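# Unstack two sieve sets and pack all parts in tote

## Task

Two test-sieve stacks sit on the work bench, and each is made of a pan, a sieve and a cover. Separate both stacks and place all six pieces entirely within the tote. No cover or sieve may have any portion of its skirt (its lower rim) sunk inside another piece. The tote has to finish resting on the work bench with nothing of it overhanging the edge. Any number of robots may be used. At the end, release everything and back the robots away. A robot that falls or is left tilted fails the task, and a result that stays in place only because a robot is holding it does not count.

## Robot and tools

Robots: r1 and r2 are identical Hello Robot Stretch 4 units. Each has an omni-wheel base, a lift that rides up a mast, an arm that telescopes straight out forward, a three-joint wrist (yaw, pitch, roll) and a two-finger gripper. Each carries four cameras: <name>_head_camera, <name>_head_left_camera, <name>_head_right_camera and <name>_wrist_camera. A robot is about 1.6 m tall, and its base rim lies no more than 0.23 m from the base origin. Loose objects can occasionally get a brief shove from outside.

Frames: every robot reports in its own frames. The base frame sits on the floor below the base centre, with x forward, y left and z up. hand_pose is expressed in this frame and marks a point between the open fingertips; the printed value can be slightly wrong. The odometry frame is the base frame as it was at the start of the scene. Heading is positive to the left and runs from -3.142 to 3.142. Neither robot's state tells you where the other robot is, so rely on images, lidar_m and wrist_depth_mm for that.

execute_actions: its "actions" argument is a list holding either one action or none; an empty list simply returns state and images. The action is an object keyed "r1" and/or "r2", one entry per robot. Within a robot's entry you give "base", "joints" or both, and optionally "pace" and "contact_limits". Alternatively the entry holds only {"end_of_arm": "enable_torque"}, which turns any wrist or gripper motor that shut itself off back on so it holds where it is. All motions in one action start at the same time and may finish at different times.
- base: exactly one key, and each is a relative move measured from where the base last reported itself. translate_m drives straight, forward positive, -2 to 2 m. strafe_m slides sideways without turning, left positive, -2 to 2 m. rotate_rad turns in place, counter-clockwise from above positive, -3.2 to 3.2 rad.
- joints: absolute targets, named individually. lift_m 0 to 1.2. arm_m 0 to 0.55 (extension). wrist_yaw_rad -1.134 to 4.276, where 0 points forward, positive turns left and 3.14 is folded back; above 3.4 the arm may block it. wrist_pitch_rad -1.117 to 4.259, where 0 is level and 1.57 points straight down. wrist_roll_rad -1.117 to 4.259, where 0 keeps both fingers level and positive turns clockwise as seen from behind the gripper. gripper_m -0.038 to 0.141, the fingertip gap in metres; values below 0 make the fingers press on each other. A joint target outside its range is clipped and executed, with a note in the result. Any other bad value or unknown key rejects the whole call and nothing moves.
- pace: "slow", "default", "fast" or "max". The base drives at up to 0.1, 0.3, 0.4 or 0.6 m/s and turns at up to 1, 2, 3 or 4 rad/s. With lift_m above 0.2, a raised lift lowers those caps, reaching 0.3 m/s and 1 rad/s at 1.2.
- contact_limits: {"arm_m": value} from 0 (gentlest) to 0.75 (firmest), 0.5 if omitted. It sets how much push the arm may meet before it halts.
- cameras: a list of camera names, or "all"; null or omitted also means all, and [] means none. The "pictures" line gives the order of the returned images.
A single action runs at most 15 s. A robot or joint left out of an action may keep pushing toward its previous target without the status showing it. If a result reports a stop, the remaining execute_actions, wait and finished_scene calls in that same reply are skipped.

wait: seconds from 0 to 10. Nothing new is commanded, and it returns the same state and images as an empty action.
zoom_image: camera plus region [x0, y0, x1, y1] in pixels of that camera's most recent full image, measured from the top-left corner, no bigger than 504 by 504.
finished_scene: pass the number of the current scene. It closes the scene for good and reports whether the job succeeded, so the result must be stable first.

Result lines: joint_positions ("done" tolerances are ±0.004 for lift, arm and gripper, ±0.02 for yaw and roll, ±0.05 for pitch). base_status and joint_status: "done" (for the base this means the wheels turned fully, even if they slipped), "off_target", "contact_stop_at_<key>" (the part is blocked and goes slack; a slack lift can sink and slack wheels can roll), "limit_stop_at_<name>", "time_out" and "torque_fault" (the wrist or gripper motor went limp and needs enable_torque). After any of these stops the old target is dropped. on_its_own covers what this call did not command; its "held at" value is a target, not a position. lidar_m gives 12 distances in metres for 30-degree sectors, where the 1st points ahead and the count runs counter-clockwise (4th left, 7th behind, 10th right). "-" means nothing was seen or something is closer than 0.25 m; clear items and thin legs may be missed. wrist_depth_mm is a 7x7 grid of depths from 100 to 2000 mm. base_odometry counts wheel turns only. If turned_by_wheels and turned_by_imu differ by more than about 0.1 rad, something was hit or the wheels slipped. base_tilt is in degrees, with forward and right positive. motor_effort is a percentage with the peak shown in brackets; it is noisy, and a wrist_pitch effort far from 0 hints at a load.

Gripping: command a gap smaller than the object. Squeezing harder pulls the object toward the wrist, and opening pushes it out again. Neither the gap reading nor "done" confirms a grasp; look at the gripper effort and the images. If the fingertips jam against a surface below them, raise the lift. To unfold the wrist at the start, send lift_m 0.4 with wrist_yaw_rad 0. limit_stop_at_own_body means the robot would hit itself, which is likely with pitch below -0.2 combined with roll below -0.4 or above 4; back away from the body.

Avoid: robots pressing into each other, since any base contact plus a few more millimetres is a hard press that fails the run. Do not carry a shared load, because the two bases can differ by about 3 cm per metre. Do not turn or drive with over 1 kg in hand and arm_m above 0.2, especially at fast paces. Avoid strong pushes or pulls with a high gripper. Tilt above 6 degrees triggers limit_stop_at_tilt. Holding more than about 2 kg in a level gripper causes a torque fault. Also avoid drops, slams and knocking things off the bench. Time keeps running while you compose a reply, and the robots hold their last command during it.

Cameras: calibration uses OpenCV conventions. T_world_to_cam maps the carrying robot's base frame into the camera frame. The head cameras are pinhole+radial at 420x560, the side head cameras are fisheye at 420x672, and the wrist cameras are 616x392. There are small per-scene errors, and these grow for the wrist camera when the arm is extended.

Each tool is called after "Call:" as name([rows], argument=value, ...), one row to a line, values as JSON.

## Session

Call:
execute_actions(actions=[])

Scene clock: 0.00 s.
r1.base_odometry: x=+0.000 y=+0.000 heading=+0.000 (m, m, rad; r1's odometry frame)
r1.turned_by_wheels: +0.000 (rad since the last result)
r1.turned_by_imu: +0.000 (rad since the last result)
r1.base_tilt: forward=+0.7 right=-0.1 (deg)
r1.lidar_m: 1.46 3.35 1.33 0.98 0.95 1.03 1.46 3.49 3.69 3.83 0.98 1.04
r1.base_status: not commanded
r1.joint_positions: lift_m=+0.221 arm_m=-0.002 wrist_yaw_rad=+3.064 wrist_pitch_rad=+0.002 wrist_roll_rad=+0.018 gripper_m=+0.057
r1.joint_status: not commanded
r1.motor_effort: lift_m=+21 arm_m=+0 wrist_yaw_rad=+0 wrist_pitch_rad=-9 wrist_roll_rad=-1 gripper_m=-1 wheel_0=+0 wheel_1=+0 wheel_2=+0 (%)
r1.hand_pose: x=-0.1123 y=+0.1096 z=+0.3989 quat_wxyz=(+0.039, -0.001, +0.009, +0.999) (m; r1's base frame)
r1.wrist_depth_mm: - 142 - 1983 1397 1042 878 / - 123 - 1983 1366 1042 854 / - 126 188 1921 1366 1042 866 / 140 143 - 1983 1366 1042 854 / - - - 1921 1336 1042 854 / 1182 1336 202 1464 196 1042 854 / 866 904 946 123 991 904 854
r2.base_odometry: x=+0.000 y=+0.000 heading=+0.000 (m, m, rad; r2's odometry frame)
r2.turned_by_wheels: +0.000 (rad since the last result)
r2.turned_by_imu: +0.000 (rad since the last result)
r2.base_tilt: forward=-0.1 right=+0.2 (deg)
r2.lidar_m: 1.68 3.18 3.53 3.77 1.13 1.13 1.82 2.34 1.16 0.97 0.93 1.02
r2.base_status: not commanded
r2.joint_positions: lift_m=+0.188 arm_m=+0.001 wrist_yaw_rad=+3.174 wrist_pitch_rad=+0.020 wrist_roll_rad=-0.011 gripper_m=+0.057
r2.joint_status: not commanded
r2.motor_effort: lift_m=+18 arm_m=-1 wrist_yaw_rad=-3 wrist_pitch_rad=-6 wrist_roll_rad=-2 gripper_m=-4 wheel_0=+0 wheel_1=+0 wheel_2=+1 (%)
r2.hand_pose: x=-0.1196 y=+0.0782 z=+0.3600 quat_wxyz=(-0.016, -0.010, -0.006, +1.000) (m; r2's base frame)
r2.wrist_depth_mm: - 134 - - - - - / - 120 160 - - 1430 1025 / - 122 165 - - - - / 137 137 - - - - - / 220 - - - 1863 1576 1118 / 1042 1255 213 1118 1008 1160 1098 / 225 809 854 - 866 798 809
pictures: r1_head_camera, r1_head_left_camera, r1_head_right_camera, r1_wrist_camera, r2_head_camera, r2_head_left_camera, r2_head_right_camera, r2_wrist_camera
Images, in order (width x height): r1_head_camera 420x560, r1_head_left_camera 420x672, r1_head_right_camera 420x672, r1_wrist_camera 616x392, r2_head_camera 420x560, r2_head_left_camera 420x672, r2_head_right_camera 420x672, r2_wrist_camera 616x392.

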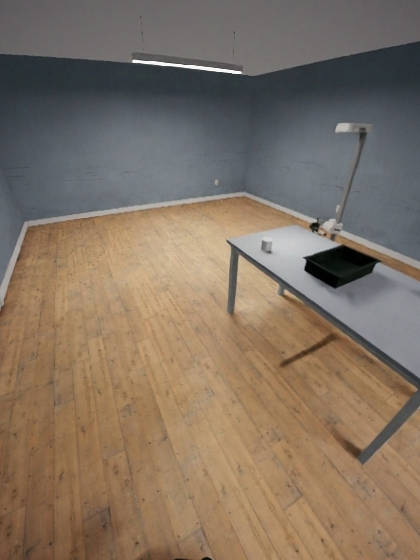

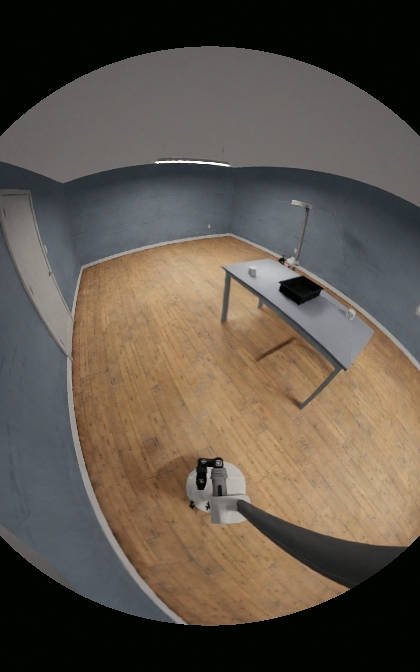

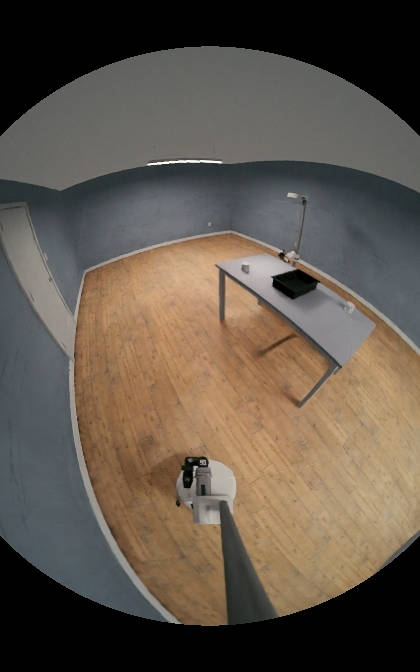

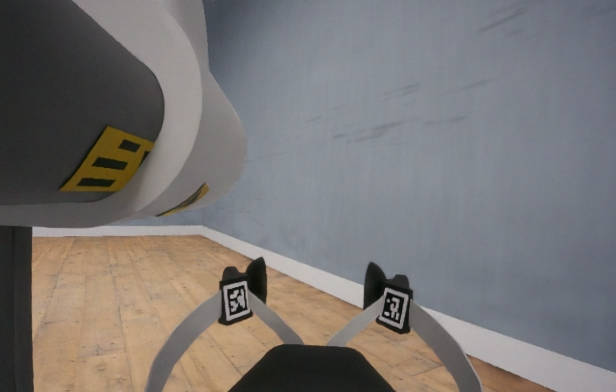

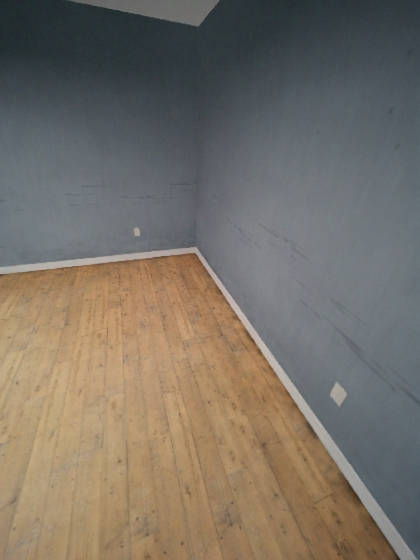

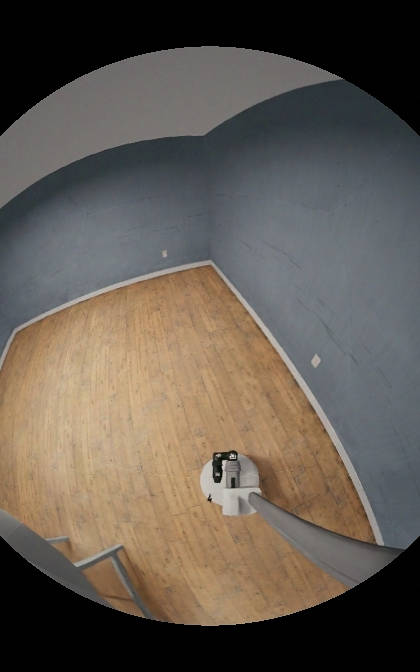

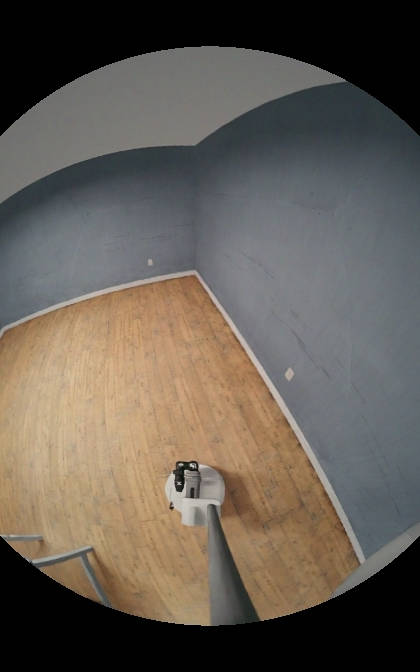

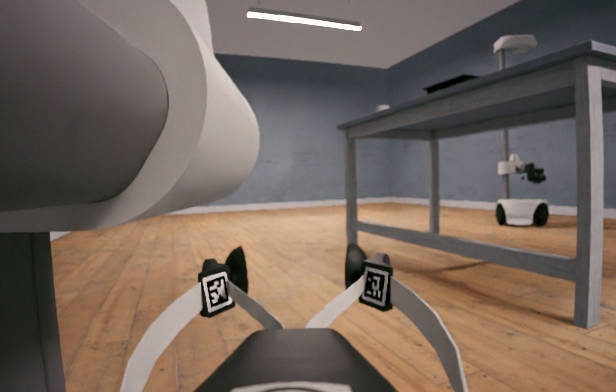

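Call:
execute_actions([
  {"r1":{"base":{"rotate_rad":-1.10},"joints":{"lift_m":0.9,"wrist_yaw_rad":0,"wrist_pitch_rad":0.5,"gripper_m":0.13},"pace":"fast"},"r2":{"base":{"rotate_rad":2.0},"joints":{"lift_m":0.9,"wrist_yaw_rad":0,"wrist_pitch_rad":0.5,"gripper_m":0.13},"pace":"fast"}},
], cameras=["r1_head_camera","r2_head_camera","r1_wrist_camera","r2_wrist_camera"])

Scene clock: 4.40 s.
r1.base_odometry: x=+0.000 y=+0.000 heading=-1.100 (m, m, rad; r1's odometry frame)
r1.turned_by_wheels: -1.100 (rad since the last result)
r1.turned_by_imu: -1.108 (rad since the last result)
r1.base_tilt: forward=+0.8 right=+0.0 (deg)
r1.lidar_m: 0.99 1.02 1.38 4.09 1.45 1.03 0.97 0.98 1.36 3.51 3.61 3.84
r1.base_status: done
r1.joint_positions: lift_m=+0.900 arm_m=-0.002 wrist_yaw_rad=+0.000 wrist_pitch_rad=+0.502 wrist_roll_rad=+0.018 gripper_m=+0.130
r1.joint_status: all done
r1.motor_effort: lift_m=+24(29) arm_m=+0(0) wrist_yaw_rad=+0(6) wrist_pitch_rad=-5(10) wrist_roll_rad=+1(2) gripper_m=+3(0) wheel_0=+2(11) wheel_1=+0(12) wheel_2=+1(9) (%)
r1.hand_pose: x=+0.4214 y=-0.0874 z=+0.9391 quat_wxyz=(+0.969, +0.009, +0.248, -0.002) (m; r1's base frame)
r1.wrist_depth_mm: - - - - - - - / 1308 - - - - - - / 931 931 1008 - - - - / 1983 1808 1756 - - - - / 1756 1756 1661 1808 1808 1863 1863 / 1397 1366 1098 1464 1397 1366 1499 / 1205 1205 1255 120 1281 1229 1281
r2.base_odometry: x=+0.000 y=+0.000 heading=+2.000 (m, m, rad; r2's odometry frame)
r2.turned_by_wheels: +2.000 (rad since the last result)
r2.turned_by_imu: +2.033 (rad since the last result)
r2.base_tilt: forward=-0.1 right=+0.2 (deg)
r2.lidar_m: 1.31 1.09 1.62 2.91 1.31 0.97 0.95 1.01 1.50 3.17 3.39 3.86
r2.base_status: done
r2.joint_positions: lift_m=+0.900 arm_m=+0.001 wrist_yaw_rad=+0.000 wrist_pitch_rad=+0.502 wrist_roll_rad=-0.011 gripper_m=+0.130
r2.joint_status: all done
r2.motor_effort: lift_m=+20(22) arm_m=-1(1) wrist_yaw_rad=-2(7) wrist_pitch_rad=-5(6) wrist_roll_rad=-1(2) gripper_m=-1(4) wheel_0=-2(12) wheel_1=+2(10) wheel_2=+1(11) (%)
r2.hand_pose: x=+0.4245 y=-0.0874 z=+0.9392 quat_wxyz=(+0.969, -0.005, +0.248, +0.001) (m; r2's base frame)
r2.wrist_depth_mm: - - - - - - - / - 1499 - - - - - / 960 1078 - - - - - / - - - - - - - / 1756 1661 1756 1808 1661 1756 1756 / 1397 1205 1336 1336 1366 1430 1397 / 1229 1205 1229 - 1255 1205 1229
pictures: r1_head_camera, r1_wrist_camera, r2_head_camera, r2_wrist_camera
camera_calibration (this result's frames):
r1_wrist_camera: T_world_to_cam=[[0.0153509, -0.999879, 0.00251203, -0.0894031], [-0.489864, -0.00971089, -0.871745, 1.08581], [0.871664, 0.0121515, -0.489954, 0.324494], [0, 0, 0, 1]] pos_world=[0.250423, -0.0827912, 1.10576]
r2_wrist_camera: T_world_to_cam=[[-0.0296521, -0.999332, -0.0213455, -0.0549342], [-0.532547, 0.0338661, -0.845722, 1.06812], [0.845881, -0.01371, -0.533196, 0.374374], [0, 0, 0, 1]] pos_world=[0.250519, -0.0859379, 1.10177]
Images, in order (width x height): r1_head_camera 420x560, r1_wrist_camera 616x392, r2_head_camera 420x560, r2_wrist_camera 616x392.

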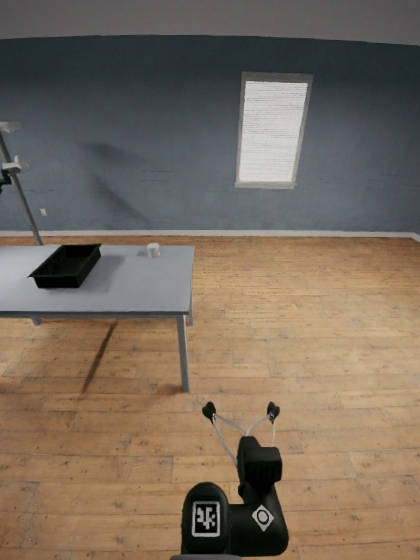

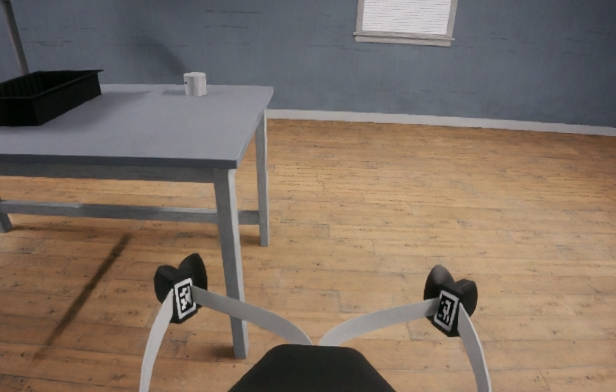

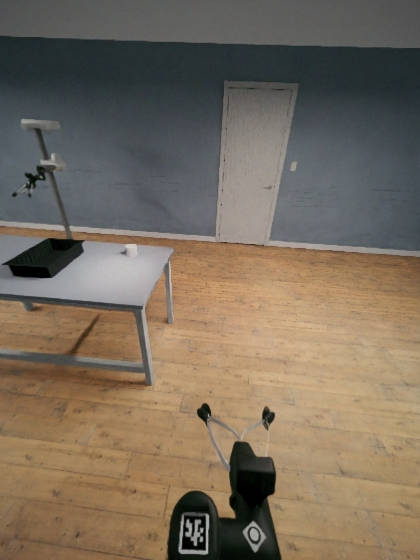

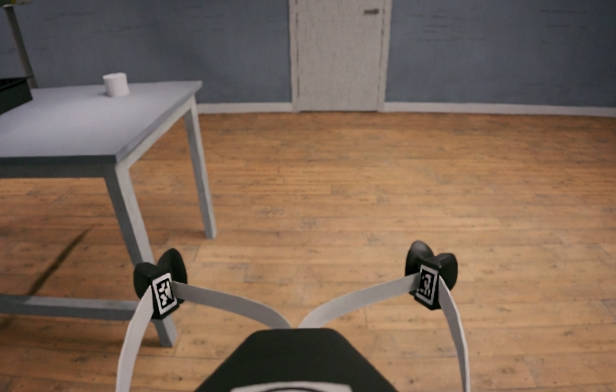

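Call:
execute_actions([
  {"r1":{"base":{"strafe_m":1.46},"pace":"fast"},"r2":{"base":{"strafe_m":1.6},"pace":"fast"}},
], cameras=[])

Call:
execute_actions([
  {"r1":{"base":{"translate_m":0.5},"pace":"fast"},"r2":{"base":{"translate_m":0.45},"pace":"fast"}},
], cameras=["r1_head_camera","r2_head_camera","r1_wrist_camera","r2_wrist_camera"])

Scene clock: 12.30 s.
r1.base_odometry: x=+1.301 y=+0.663 heading=-1.100 (m, m, rad; r1's odometry frame)
r1.turned_by_wheels: +0.000 (rad since the last result)
r1.turned_by_imu: +0.002 (rad since the last result)
r1.base_tilt: forward=+0.7 right=-0.1 (deg)
r1.lidar_m: 0.95 3.85 3.92 3.74 1.43 1.05 0.98 1.02 1.40 3.66 1.41 1.00
r1.base_status: done
r1.joint_positions: lift_m=+0.900 arm_m=-0.002 wrist_yaw_rad=+0.000 wrist_pitch_rad=+0.502 wrist_roll_rad=+0.018 gripper_m=+0.130
r1.joint_status: not commanded
r1.motor_effort: lift_m=+23(24) arm_m=+0(0) wrist_yaw_rad=+0(1) wrist_pitch_rad=-7(8) wrist_roll_rad=+0(1) gripper_m=+0(0) wheel_0=-2(12) wheel_1=-1(12) wheel_2=+0(5) (%)
r1.hand_pose: x=+0.4214 y=-0.0874 z=+0.9391 quat_wxyz=(+0.969, +0.009, +0.248, -0.002) (m; r1's base frame)
r1.wrist_depth_mm: - - - - - - - / - - - - - - - / - - - 931 1008 946 960 / - - - 1756 1756 878 878 / 1708 1756 1708 1708 1756 1756 1756 / 1397 1397 1060 1464 1397 1397 1464 / 1229 1205 1229 120 1281 1255 1255
r2.base_odometry: x=-1.455 y=-0.666 heading=+2.000 (m, m, rad; r2's odometry frame)
r2.turned_by_wheels: +0.000 (rad since the last result)
r2.turned_by_imu: -0.005 (rad since the last result)
r2.base_tilt: forward=+0.0 right=+0.3 (deg)
r2.lidar_m: 1.11 4.12 4.03 2.68 1.13 0.87 0.83 0.89 1.29 4.50 1.54 1.14
r2.base_status: done
r2.joint_positions: lift_m=+0.900 arm_m=+0.001 wrist_yaw_rad=+0.000 wrist_pitch_rad=+0.502 wrist_roll_rad=-0.011 gripper_m=+0.130
r2.joint_status: not commanded
r2.motor_effort: lift_m=+20(20) arm_m=-1(1) wrist_yaw_rad=-3(3) wrist_pitch_rad=-6(5) wrist_roll_rad=-2(2) gripper_m=+0(1) wheel_0=-3(15) wheel_1=+0(13) wheel_2=+0(1) (%)
r2.hand_pose: x=+0.4245 y=-0.0874 z=+0.9393 quat_wxyz=(+0.969, -0.005, +0.248, +0.001) (m; r2's base frame)
r2.wrist_depth_mm: - - - - - - - / - - - 1430 1281 1336 1499 / - - 1008 1008 1008 1008 991 / - - - - - - - / 1808 1756 1618 1756 1808 1756 1708 / 1464 1336 1308 1336 1336 1281 1281 / 1229 1182 1229 - 1229 1229 1205
pictures: none
No camera images: the call's "cameras" was empty. Leave "cameras" out to get every camera's image.

Scene clock: 15.07 s.
r1.base_odometry: x=+1.528 y=+0.217 heading=-1.100 (m, m, rad; r1's odometry frame)
r1.turned_by_wheels: +0.000 (rad since the last result)
r1.turned_by_imu: +0.002 (rad since the last result)
r1.base_tilt: forward=+0.7 right=-0.1 (deg)
r1.lidar_m: 0.44 0.47 3.94 3.76 2.19 1.55 1.48 1.56 2.09 4.91 0.67 0.49
r1.base_status: done
r1.joint_positions: lift_m=+0.900 arm_m=-0.002 wrist_yaw_rad=+0.000 wrist_pitch_rad=+0.502 wrist_roll_rad=+0.018 gripper_m=+0.130
r1.joint_status: not commanded
r1.motor_effort: lift_m=+23(24) arm_m=+0(0) wrist_yaw_rad=+0(1) wrist_pitch_rad=-7(7) wrist_roll_rad=-1(0) gripper_m=+1(0) wheel_0=+2(4) wheel_1=+2(10) wheel_2=+1(11) (%)
r1.hand_pose: x=+0.4214 y=-0.0874 z=+0.9391 quat_wxyz=(+0.969, +0.009, +0.248, -0.002) (m; r1's base frame)
r1.wrist_depth_mm: - - - - - - - / - - - - - - - / - - - 946 991 854 854 / - - 691 683 707 707 621 / 1756 1661 530 500 549 559 535 / 1397 421 407 445 415 418 449 / 1205 382 382 120 389 377 379
r2.base_odometry: x=-1.642 y=-0.257 heading=+2.000 (m, m, rad; r2's odometry frame)
r2.turned_by_wheels: +0.000 (rad since the last result)
r2.turned_by_imu: +0.000 (rad since the last result)
r2.base_tilt: forward=+0.0 right=+0.3 (deg)
r2.lidar_m: 0.66 0.74 4.03 3.93 1.72 1.33 1.29 1.35 1.99 4.82 0.91 0.70
r2.base_status: done
r2.joint_positions: lift_m=+0.900 arm_m=+0.001 wrist_yaw_rad=+0.000 wrist_pitch_rad=+0.502 wrist_roll_rad=-0.011 gripper_m=+0.130
r2.joint_status: not commanded
r2.motor_effort: lift_m=+20(20) arm_m=-1(1) wrist_yaw_rad=-3(3) wrist_pitch_rad=-5(5) wrist_roll_rad=-1(2) gripper_m=+1(1) wheel_0=+5(10) wheel_1=+2(10) wheel_2=-1(13) (%)
r2.hand_pose: x=+0.4245 y=-0.0874 z=+0.9393 quat_wxyz=(+0.969, -0.005, +0.248, +0.001) (m; r2's base frame)
r2.wrist_depth_mm: - - - - - - - / - - - - - - - / - - 931 904 904 866 759 / - 715 647 676 668 668 661 / 1808 569 580 580 559 569 569 / 1464 759 1336 1336 1336 1430 1430 / 1255 1182 1229 - 1229 1182 1205
pictures: r1_head_camera, r1_wrist_camera, r2_head_camera, r2_wrist_camera
camera_calibration (this result's frames):
r1_wrist_camera: T_world_to_cam=[[0.0151199, -0.999883, 0.00251203, -0.0893642], [-0.489866, -0.00959772, -0.871745, 1.08582], [0.871667, 0.0119502, -0.489954, 0.3245], [0, 0, 0, 1]] pos_world=[0.250404, -0.0828101, 1.10578]
r2_wrist_camera: T_world_to_cam=[[-0.0297178, -0.99933, -0.0213455, -0.0549219], [-0.532545, 0.0339011, -0.845722, 1.06816], [0.84588, -0.0137656, -0.533196, 0.3744], [0, 0, 0, 1]] pos_world=[0.250513, -0.0859431, 1.10182]
Images, in order (width x height): r1_head_camera 420x560, r1_wrist_camera 616x392, r2_head_camera 420x560, r2_wrist_camera 616x392.

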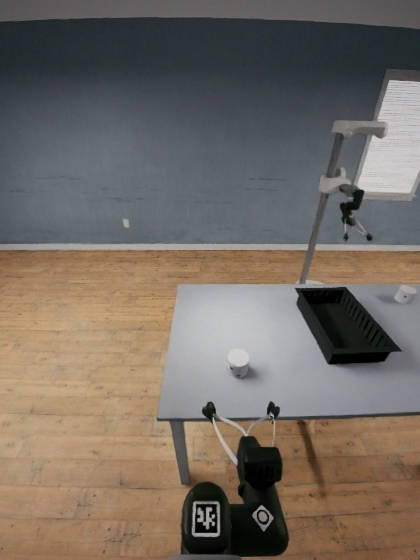

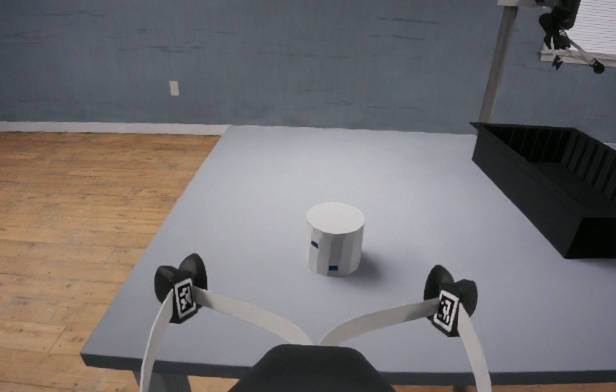

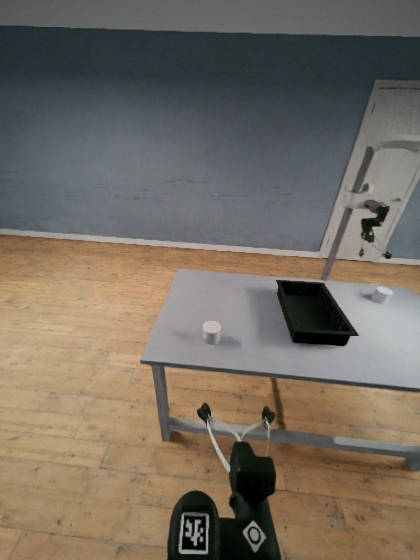

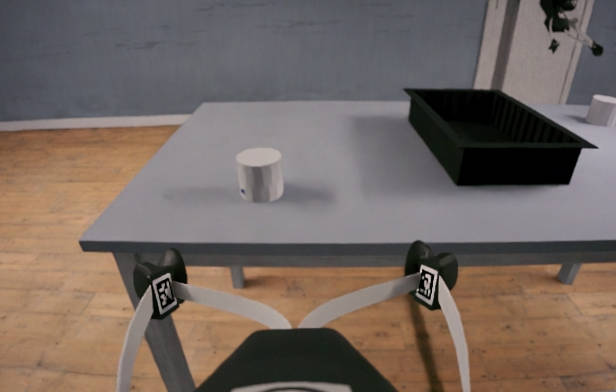

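Call:
zoom_image(camera="r1_wrist_camera", region=[270, 180, 410, 290])

Call:
zoom_image(camera="r2_wrist_camera", region=[200, 130, 320, 220])

Region (270, 180, 410, 290) of r1_wrist_camera's 616x392 image, scaled by 3.600; it fills the top 396 rows of this view, and the rest is white.

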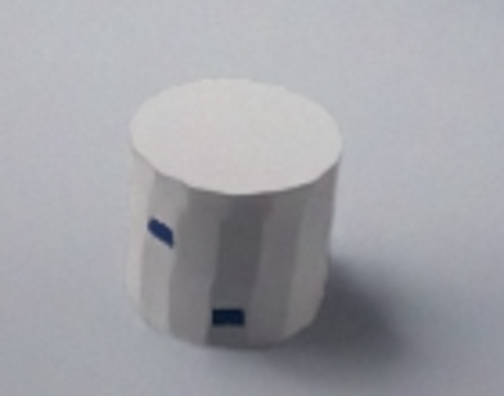

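Region (200, 130, 320, 220) of r2_wrist_camera's 616x392 image, scaled by 4.200; it fills the top 378 rows of this view, and the rest is white.

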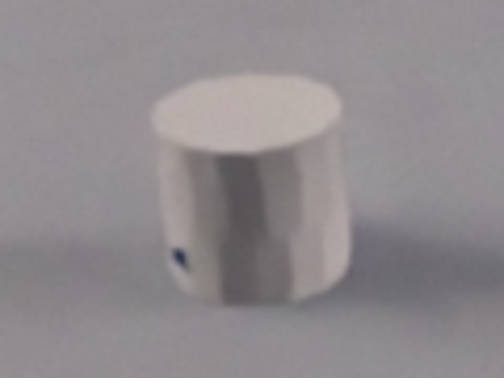

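Call:
execute_actions([
  {"r1":{"base":{"translate_m":0.15},"joints":{"lift_m":1.1,"wrist_pitch_rad":1.57,"arm_m":0.25},"pace":"fast"},"r2":{"base":{"rotate_rad":-0.075},"joints":{"lift_m":1.1,"wrist_pitch_rad":1.57,"arm_m":0.25},"pace":"fast"}},
], cameras=[])

Call:
execute_actions([
  {"r2":{"base":{"translate_m":0.36},"pace":"fast"}},
], cameras=[])

Call:
execute_actions([
  {"r2":{"base":{"strafe_m":0.15},"pace":"fast"}},
], cameras=["r1_head_camera","r2_head_camera","r1_wrist_camera","r2_wrist_camera"])

Scene clock: 20.20 s.
r1.base_odometry: x=+1.596 y=+0.084 heading=-1.099 (m, m, rad; r1's odometry frame)
r1.turned_by_wheels: +0.000 (rad since the last result)
r1.turned_by_imu: +0.002 (rad since the last result)
r1.base_tilt: forward=+0.8 right=+0.0 (deg)
r1.lidar_m: 0.27 0.32 3.92 3.75 2.40 1.69 1.63 1.68 2.30 4.94 0.46 0.31
r1.base_status: done
r1.joint_positions: lift_m=+1.100 arm_m=+0.249 wrist_yaw_rad=+0.000 wrist_pitch_rad=+1.570 wrist_roll_rad=+0.018 gripper_m=+0.130
r1.joint_status: all done
r1.motor_effort: lift_m=+24(28) arm_m=+7(6) wrist_yaw_rad=+0(0) wrist_pitch_rad=+1(2) wrist_roll_rad=-1(1) gripper_m=+2(1) wheel_0=+3(6) wheel_1=+2(9) wheel_2=-2(11) (%)
r1.hand_pose: x=+0.4201 y=-0.0874 z=+0.9895 quat_wxyz=(+0.708, +0.006, +0.707, -0.006) (m; r1's base frame)
r1.wrist_depth_mm: 1255 455 455 452 449 449 445 / 1255 459 455 455 452 449 445 / 1229 459 459 455 452 449 449 / 1229 459 459 455 455 449 445 / 1229 462 459 455 455 449 452 / 1255 1255 455 455 452 449 449 / 1281 1281 1042 120 1229 1229 1229
r2.base_odometry: x=-1.642 y=-0.257 heading=+1.926 (m, m, rad; r2's odometry frame)
r2.turned_by_wheels: -0.074 (rad since the last result)
r2.turned_by_imu: -0.077 (rad since the last result)
r2.base_tilt: forward=-0.1 right=+0.3 (deg)
r2.lidar_m: 0.68 0.68 4.09 3.92 1.85 1.34 1.29 1.33 1.85 4.80 0.99 0.69
r2.base_status: done
r2.joint_positions: lift_m=+1.100 arm_m=+0.249 wrist_yaw_rad=+0.000 wrist_pitch_rad=+1.570 wrist_roll_rad=-0.011 gripper_m=+0.130
r2.joint_status: all done
r2.motor_effort: lift_m=+20(20) arm_m=+5(6) wrist_yaw_rad=-3(2) wrist_pitch_rad=+1(6) wrist_roll_rad=-1(2) gripper_m=-1(1) wheel_0=+5(9) wheel_1=+2(8) wheel_2=+1(5) (%)
r2.hand_pose: x=+0.4204 y=-0.0874 z=+0.9896 quat_wxyz=(+0.708, -0.004, +0.707, +0.004) (m; r2's base frame)
r2.wrist_depth_mm: 455 525 1205 1229 1229 1229 1229 / 1205 1205 1205 1229 1229 1229 1255 / 1205 1205 1229 1229 1255 1229 1255 / 1182 1182 1255 1205 1255 1281 1255 / 1205 1205 1229 1255 1281 1229 1255 / 1229 1229 1008 1008 1229 1281 1281 / 1205 1229 1008 - 1281 1229 1255
pictures: none
No camera images: the call's "cameras" was empty. Leave "cameras" out to get every camera's image.

Scene clock: 22.77 s.
r1.base_odometry: x=+1.596 y=+0.084 heading=-1.099 (m, m, rad; r1's odometry frame)
r1.turned_by_wheels: +0.000 (rad since the last result)
r1.turned_by_imu: +0.001 (rad since the last result)
r1.base_tilt: forward=+0.7 right=-0.1 (deg)
r1.lidar_m: 0.30 0.33 3.95 3.75 2.40 1.69 1.63 1.70 2.33 4.94 0.46 0.30
r1.base_status: not commanded
r1.joint_positions: lift_m=+1.100 arm_m=+0.249 wrist_yaw_rad=+0.000 wrist_pitch_rad=+1.570 wrist_roll_rad=+0.018 gripper_m=+0.130
r1.joint_status: not commanded
r1.motor_effort: lift_m=+24(24) arm_m=+7(7) wrist_yaw_rad=-2(0) wrist_pitch_rad=+1(1) wrist_roll_rad=+0(1) gripper_m=+1(2) wheel_0=+3(3) wheel_1=+2(2) wheel_2=-2(2) (%)
r1.hand_pose: x=+0.4201 y=-0.0874 z=+0.9895 quat_wxyz=(+0.708, +0.006, +0.707, -0.006) (m; r1's base frame)
r1.wrist_depth_mm: 1255 459 455 455 449 449 445 / 1255 455 459 455 452 449 445 / 1255 462 459 455 455 449 449 / 1255 459 459 455 452 449 449 / 1255 459 459 455 452 452 452 / 1281 1255 459 462 455 449 449 / 1255 1255 1008 120 1229 1229 1205
r2.base_odometry: x=-1.768 y=+0.081 heading=+1.926 (m, m, rad; r2's odometry frame)
r2.turned_by_wheels: +0.000 (rad since the last result)
r2.turned_by_imu: +0.000 (rad since the last result)
r2.base_tilt: forward=+0.0 right=+0.2 (deg)
r2.lidar_m: 0.32 0.33 4.10 3.92 2.37 1.75 1.65 1.72 2.33 4.81 0.44 0.33
r2.base_status: done
r2.joint_positions: lift_m=+1.100 arm_m=+0.249 wrist_yaw_rad=+0.000 wrist_pitch_rad=+1.570 wrist_roll_rad=-0.011 gripper_m=+0.130
r2.joint_status: not commanded
r2.motor_effort: lift_m=+20(20) arm_m=+5(5) wrist_yaw_rad=-3(4) wrist_pitch_rad=+1(1) wrist_roll_rad=-2(2) gripper_m=+0(0) wheel_0=+4(9) wheel_1=+2(8) wheel_2=-1(12) (%)
r2.hand_pose: x=+0.4203 y=-0.0874 z=+0.9896 quat_wxyz=(+0.707, -0.004, +0.707, +0.004) (m; r2's base frame)
r2.wrist_depth_mm: 442 445 445 449 449 442 459 / 445 445 449 455 452 455 455 / 445 445 449 449 459 459 455 / 445 445 452 459 462 459 459 / 452 452 455 459 459 459 462 / 1205 449 459 452 1255 1255 1255 / 1205 1229 1008 - 1255 1255 1255
pictures: none
No camera images: the call's "cameras" was empty. Leave "cameras" out to get every camera's image.

Scene clock: 24.43 s.
r1.base_odometry: x=+1.596 y=+0.084 heading=-1.099 (m, m, rad; r1's odometry frame)
r1.turned_by_wheels: +0.000 (rad since the last result)
r1.turned_by_imu: +0.000 (rad since the last result)
r1.base_tilt: forward=+0.8 right=-0.1 (deg)
r1.lidar_m: 0.30 0.30 3.93 3.73 2.39 1.68 1.63 1.68 2.33 4.93 0.45 0.31
r1.base_status: not commanded
r1.joint_positions: lift_m=+1.100 arm_m=+0.249 wrist_yaw_rad=+0.000 wrist_pitch_rad=+1.570 wrist_roll_rad=+0.018 gripper_m=+0.130
r1.joint_status: not commanded
r1.motor_effort: lift_m=+24(24) arm_m=+7(7) wrist_yaw_rad=+0(2) wrist_pitch_rad=+1(1) wrist_roll_rad=+0(0) gripper_m=+1(1) wheel_0=+3(3) wheel_1=+2(2) wheel_2=-2(2) (%)
r1.hand_pose: x=+0.4201 y=-0.0874 z=+0.9895 quat_wxyz=(+0.708, +0.006, +0.707, -0.006) (m; r1's base frame)
r1.wrist_depth_mm: 1255 459 455 452 449 449 445 / 1255 459 455 452 452 452 449 / 1255 462 455 452 452 449 449 / 1255 459 455 459 452 452 445 / 1255 462 459 459 455 452 452 / 1255 1255 459 455 452 452 449 / 1255 1255 1025 120 1229 1229 1205
r2.base_odometry: x=-1.908 y=+0.028 heading=+1.926 (m, m, rad; r2's odometry frame)
r2.turned_by_wheels: +0.000 (rad since the last result)
r2.turned_by_imu: -0.001 (rad since the last result)
r2.base_tilt: forward=+0.0 right=+0.3 (deg)
r2.lidar_m: 0.28 0.35 3.93 3.78 2.37 1.75 1.65 1.71 2.35 1.32 0.49 0.32
r2.base_status: done
r2.joint_positions: lift_m=+1.100 arm_m=+0.249 wrist_yaw_rad=+0.000 wrist_pitch_rad=+1.570 wrist_roll_rad=-0.011 gripper_m=+0.130
r2.joint_status: not commanded
r2.motor_effort: lift_m=+20(20) arm_m=+5(5) wrist_yaw_rad=-3(2) wrist_pitch_rad=+1(1) wrist_roll_rad=-2(2) gripper_m=-1(0) wheel_0=-2(11) wheel_1=+1(11) wheel_2=+0(0) (%)
r2.hand_pose: x=+0.4203 y=-0.0874 z=+0.9896 quat_wxyz=(+0.707, -0.004, +0.707, +0.004) (m; r2's base frame)
r2.wrist_depth_mm: 1182 445 449 452 449 452 452 / 1182 445 452 455 455 462 459 / 1205 445 449 455 459 462 466 / 1205 455 452 387 459 462 466 / 1255 449 455 455 462 466 469 / 1205 455 455 459 1205 1255 1281 / 1229 1255 1025 - 1255 1255 1281
pictures: r1_head_camera, r1_wrist_camera, r2_head_camera, r2_wrist_camera
camera_calibration (this result's frames):
r1_wrist_camera: T_world_to_cam=[[0.00969771, -0.999881, -0.0120065, -0.0728348], [-0.999915, -0.00980187, 0.00864693, 0.472164], [-0.00876359, 0.0119216, -0.999891, 1.22472], [0, 0, 0, 1]] pos_world=[0.483562, -0.0827986, 1.21962]
r2_wrist_camera: T_world_to_cam=[[-0.0329614, -0.999332, 0.0158125, -0.0893965], [-0.997687, 0.0338399, 0.0589469, 0.408761], [-0.0594426, -0.013833, -0.998136, 1.24531], [0, 0, 0, 1]] pos_world=[0.478894, -0.0859429, 1.22031]
Images, in order (width x height): r1_head_camera 420x560, r1_wrist_camera 616x392, r2_head_camera 420x560, r2_wrist_camera 616x392.

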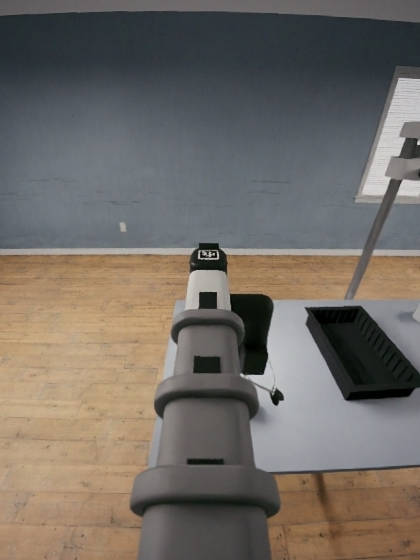

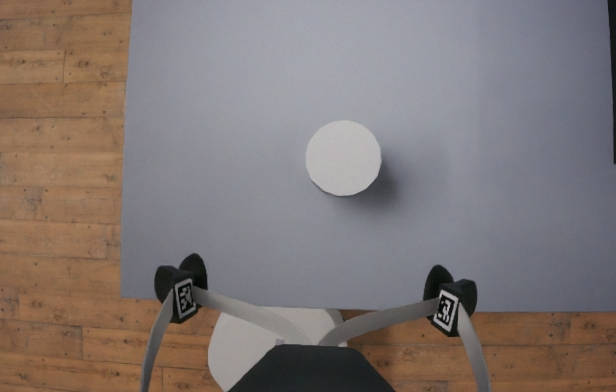

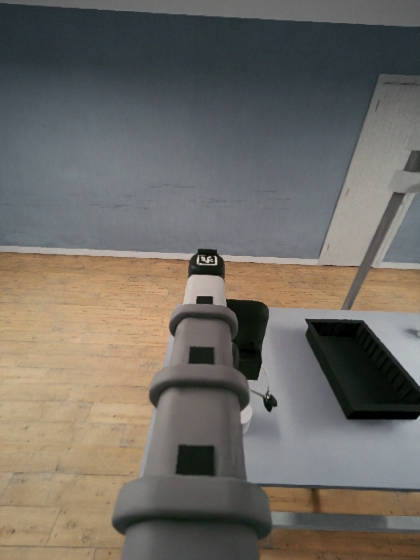

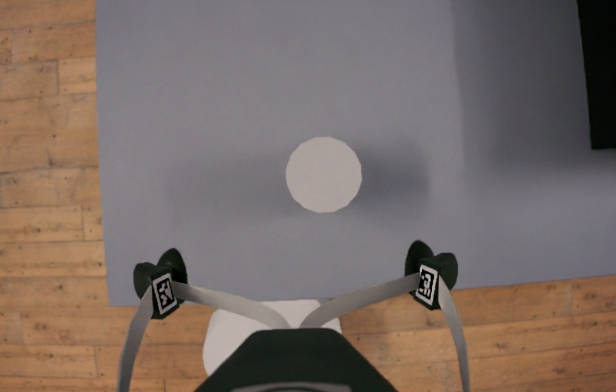

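Call:
execute_actions([
  {"r1":{"base":{"strafe_m":-0.031},"joints":{"lift_m":0.99,"arm_m":0.349,"gripper_m":0.105}},"r2":{"base":{"strafe_m":-0.022},"joints":{"lift_m":0.99,"arm_m":0.308,"gripper_m":0.105}}},
], cameras=["r1_head_camera","r2_head_camera","r1_wrist_camera","r2_wrist_camera"])

Scene clock: 27.20 s.
r1.base_odometry: x=+1.569 y=+0.069 heading=-1.099 (m, m, rad; r1's odometry frame)
r1.turned_by_wheels: +0.000 (rad since the last result)
r1.turned_by_imu: +0.001 (rad since the last result)
r1.base_tilt: forward=+0.7 right=-0.1 (deg)
r1.lidar_m: 0.30 0.31 3.91 3.80 2.41 1.69 1.61 1.68 2.29 4.91 0.46 0.34
r1.base_status: done
r1.joint_positions: lift_m=+0.990 arm_m=+0.348 wrist_yaw_rad=+0.000 wrist_pitch_rad=+1.570 wrist_roll_rad=+0.018 gripper_m=+0.105
r1.joint_status: all done
r1.motor_effort: lift_m=+17(21) arm_m=+7(8) wrist_yaw_rad=+0(2) wrist_pitch_rad=-1(1) wrist_roll_rad=+0(0) gripper_m=+0(5) wheel_0=+1(12) wheel_1=-1(11) wheel_2=+0(1) (%)
r1.hand_pose: x=+0.5189 y=-0.0874 z=+0.8800 quat_wxyz=(+0.707, +0.006, +0.707, -0.006) (m; r1's base frame)
r1.wrist_depth_mm: 347 347 345 342 342 338 338 / 349 347 345 343 342 340 340 / 349 349 345 343 342 340 340 / 351 347 345 343 343 340 340 / 351 347 347 271 343 342 340 / 351 349 215 272 214 342 342 / 351 349 347 125 343 343 340
r2.base_odometry: x=-1.888 y=+0.036 heading=+1.926 (m, m, rad; r2's odometry frame)
r2.turned_by_wheels: +0.000 (rad since the last result)
r2.turned_by_imu: +0.000 (rad since the last result)
r2.base_tilt: forward=+0.0 right=+0.3 (deg)
r2.lidar_m: 0.31 0.32 3.96 3.80 2.38 1.72 1.64 1.72 2.33 1.34 0.49 0.33
r2.base_status: done
r2.joint_positions: lift_m=+0.990 arm_m=+0.307 wrist_yaw_rad=+0.000 wrist_pitch_rad=+1.570 wrist_roll_rad=-0.011 gripper_m=+0.105
r2.joint_status: all done
r2.motor_effort: lift_m=+16(18) arm_m=+5(5) wrist_yaw_rad=-3(2) wrist_pitch_rad=+0(1) wrist_roll_rad=-2(2) gripper_m=-1(1) wheel_0=+2(10) wheel_1=+1(10) wheel_2=+0(1) (%)
r2.hand_pose: x=+0.4782 y=-0.0874 z=+0.8799 quat_wxyz=(+0.707, -0.004, +0.707, +0.004) (m; r2's base frame)
r2.wrist_depth_mm: 336 338 340 342 343 342 347 / 334 340 342 342 345 345 349 / 340 342 342 343 347 347 351 / 340 342 343 343 347 349 351 / 342 342 345 274 347 351 351 / 343 342 349 272 349 355 351 / 342 343 347 - 351 353 359
pictures: r1_head_camera, r1_wrist_camera, r2_head_camera, r2_wrist_camera
camera_calibration (this result's frames):
r1_wrist_camera: T_world_to_cam=[[0.00955831, -0.999882, -0.01201, -0.0750319], [-0.999913, -0.009667, 0.00902479, 0.571596], [-0.00913983, 0.0119227, -0.999887, 1.11634], [0, 0, 0, 1]] pos_world=[0.582466, -0.0828072, 1.11016]
r2_wrist_camera: T_world_to_cam=[[-0.032963, -0.999331, 0.0158222, -0.0857637], [-0.99767, 0.0338462, 0.0592409, 0.472687], [-0.0597368, -0.0138326, -0.998118, 1.13946], [0, 0, 0, 1]] pos_world=[0.536826, -0.0859433, 1.11067]
Images, in order (width x height): r1_head_camera 420x560, r1_wrist_camera 616x392, r2_head_camera 420x560, r2_wrist_camera 616x392.

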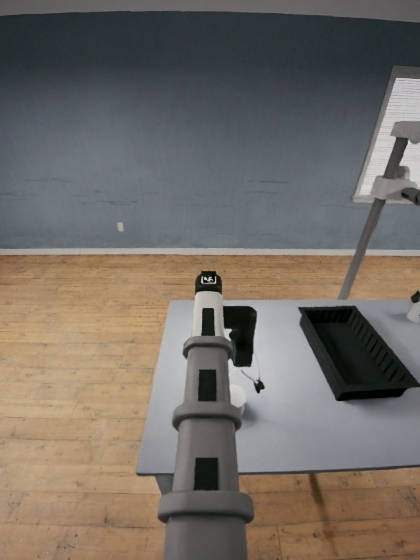

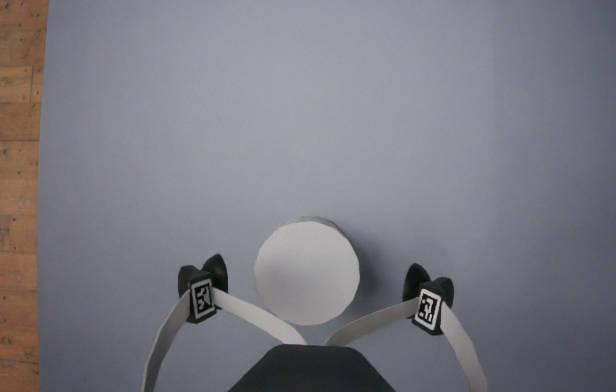

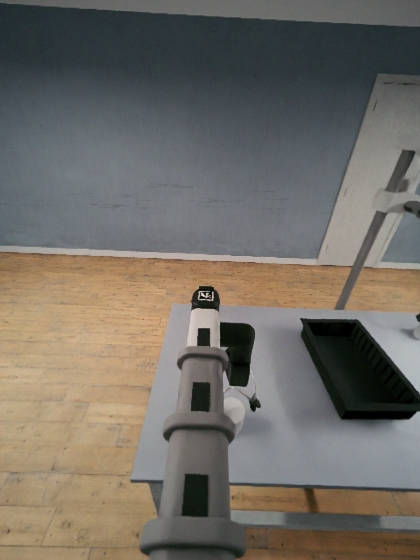

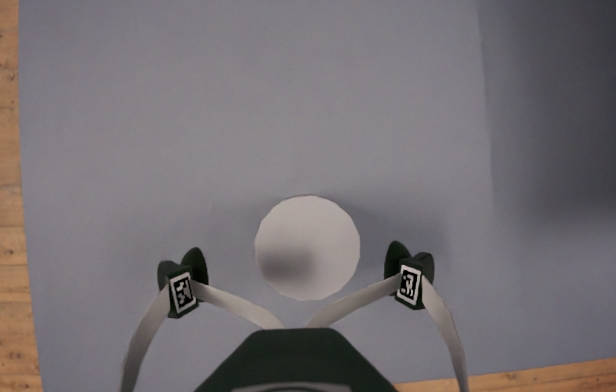

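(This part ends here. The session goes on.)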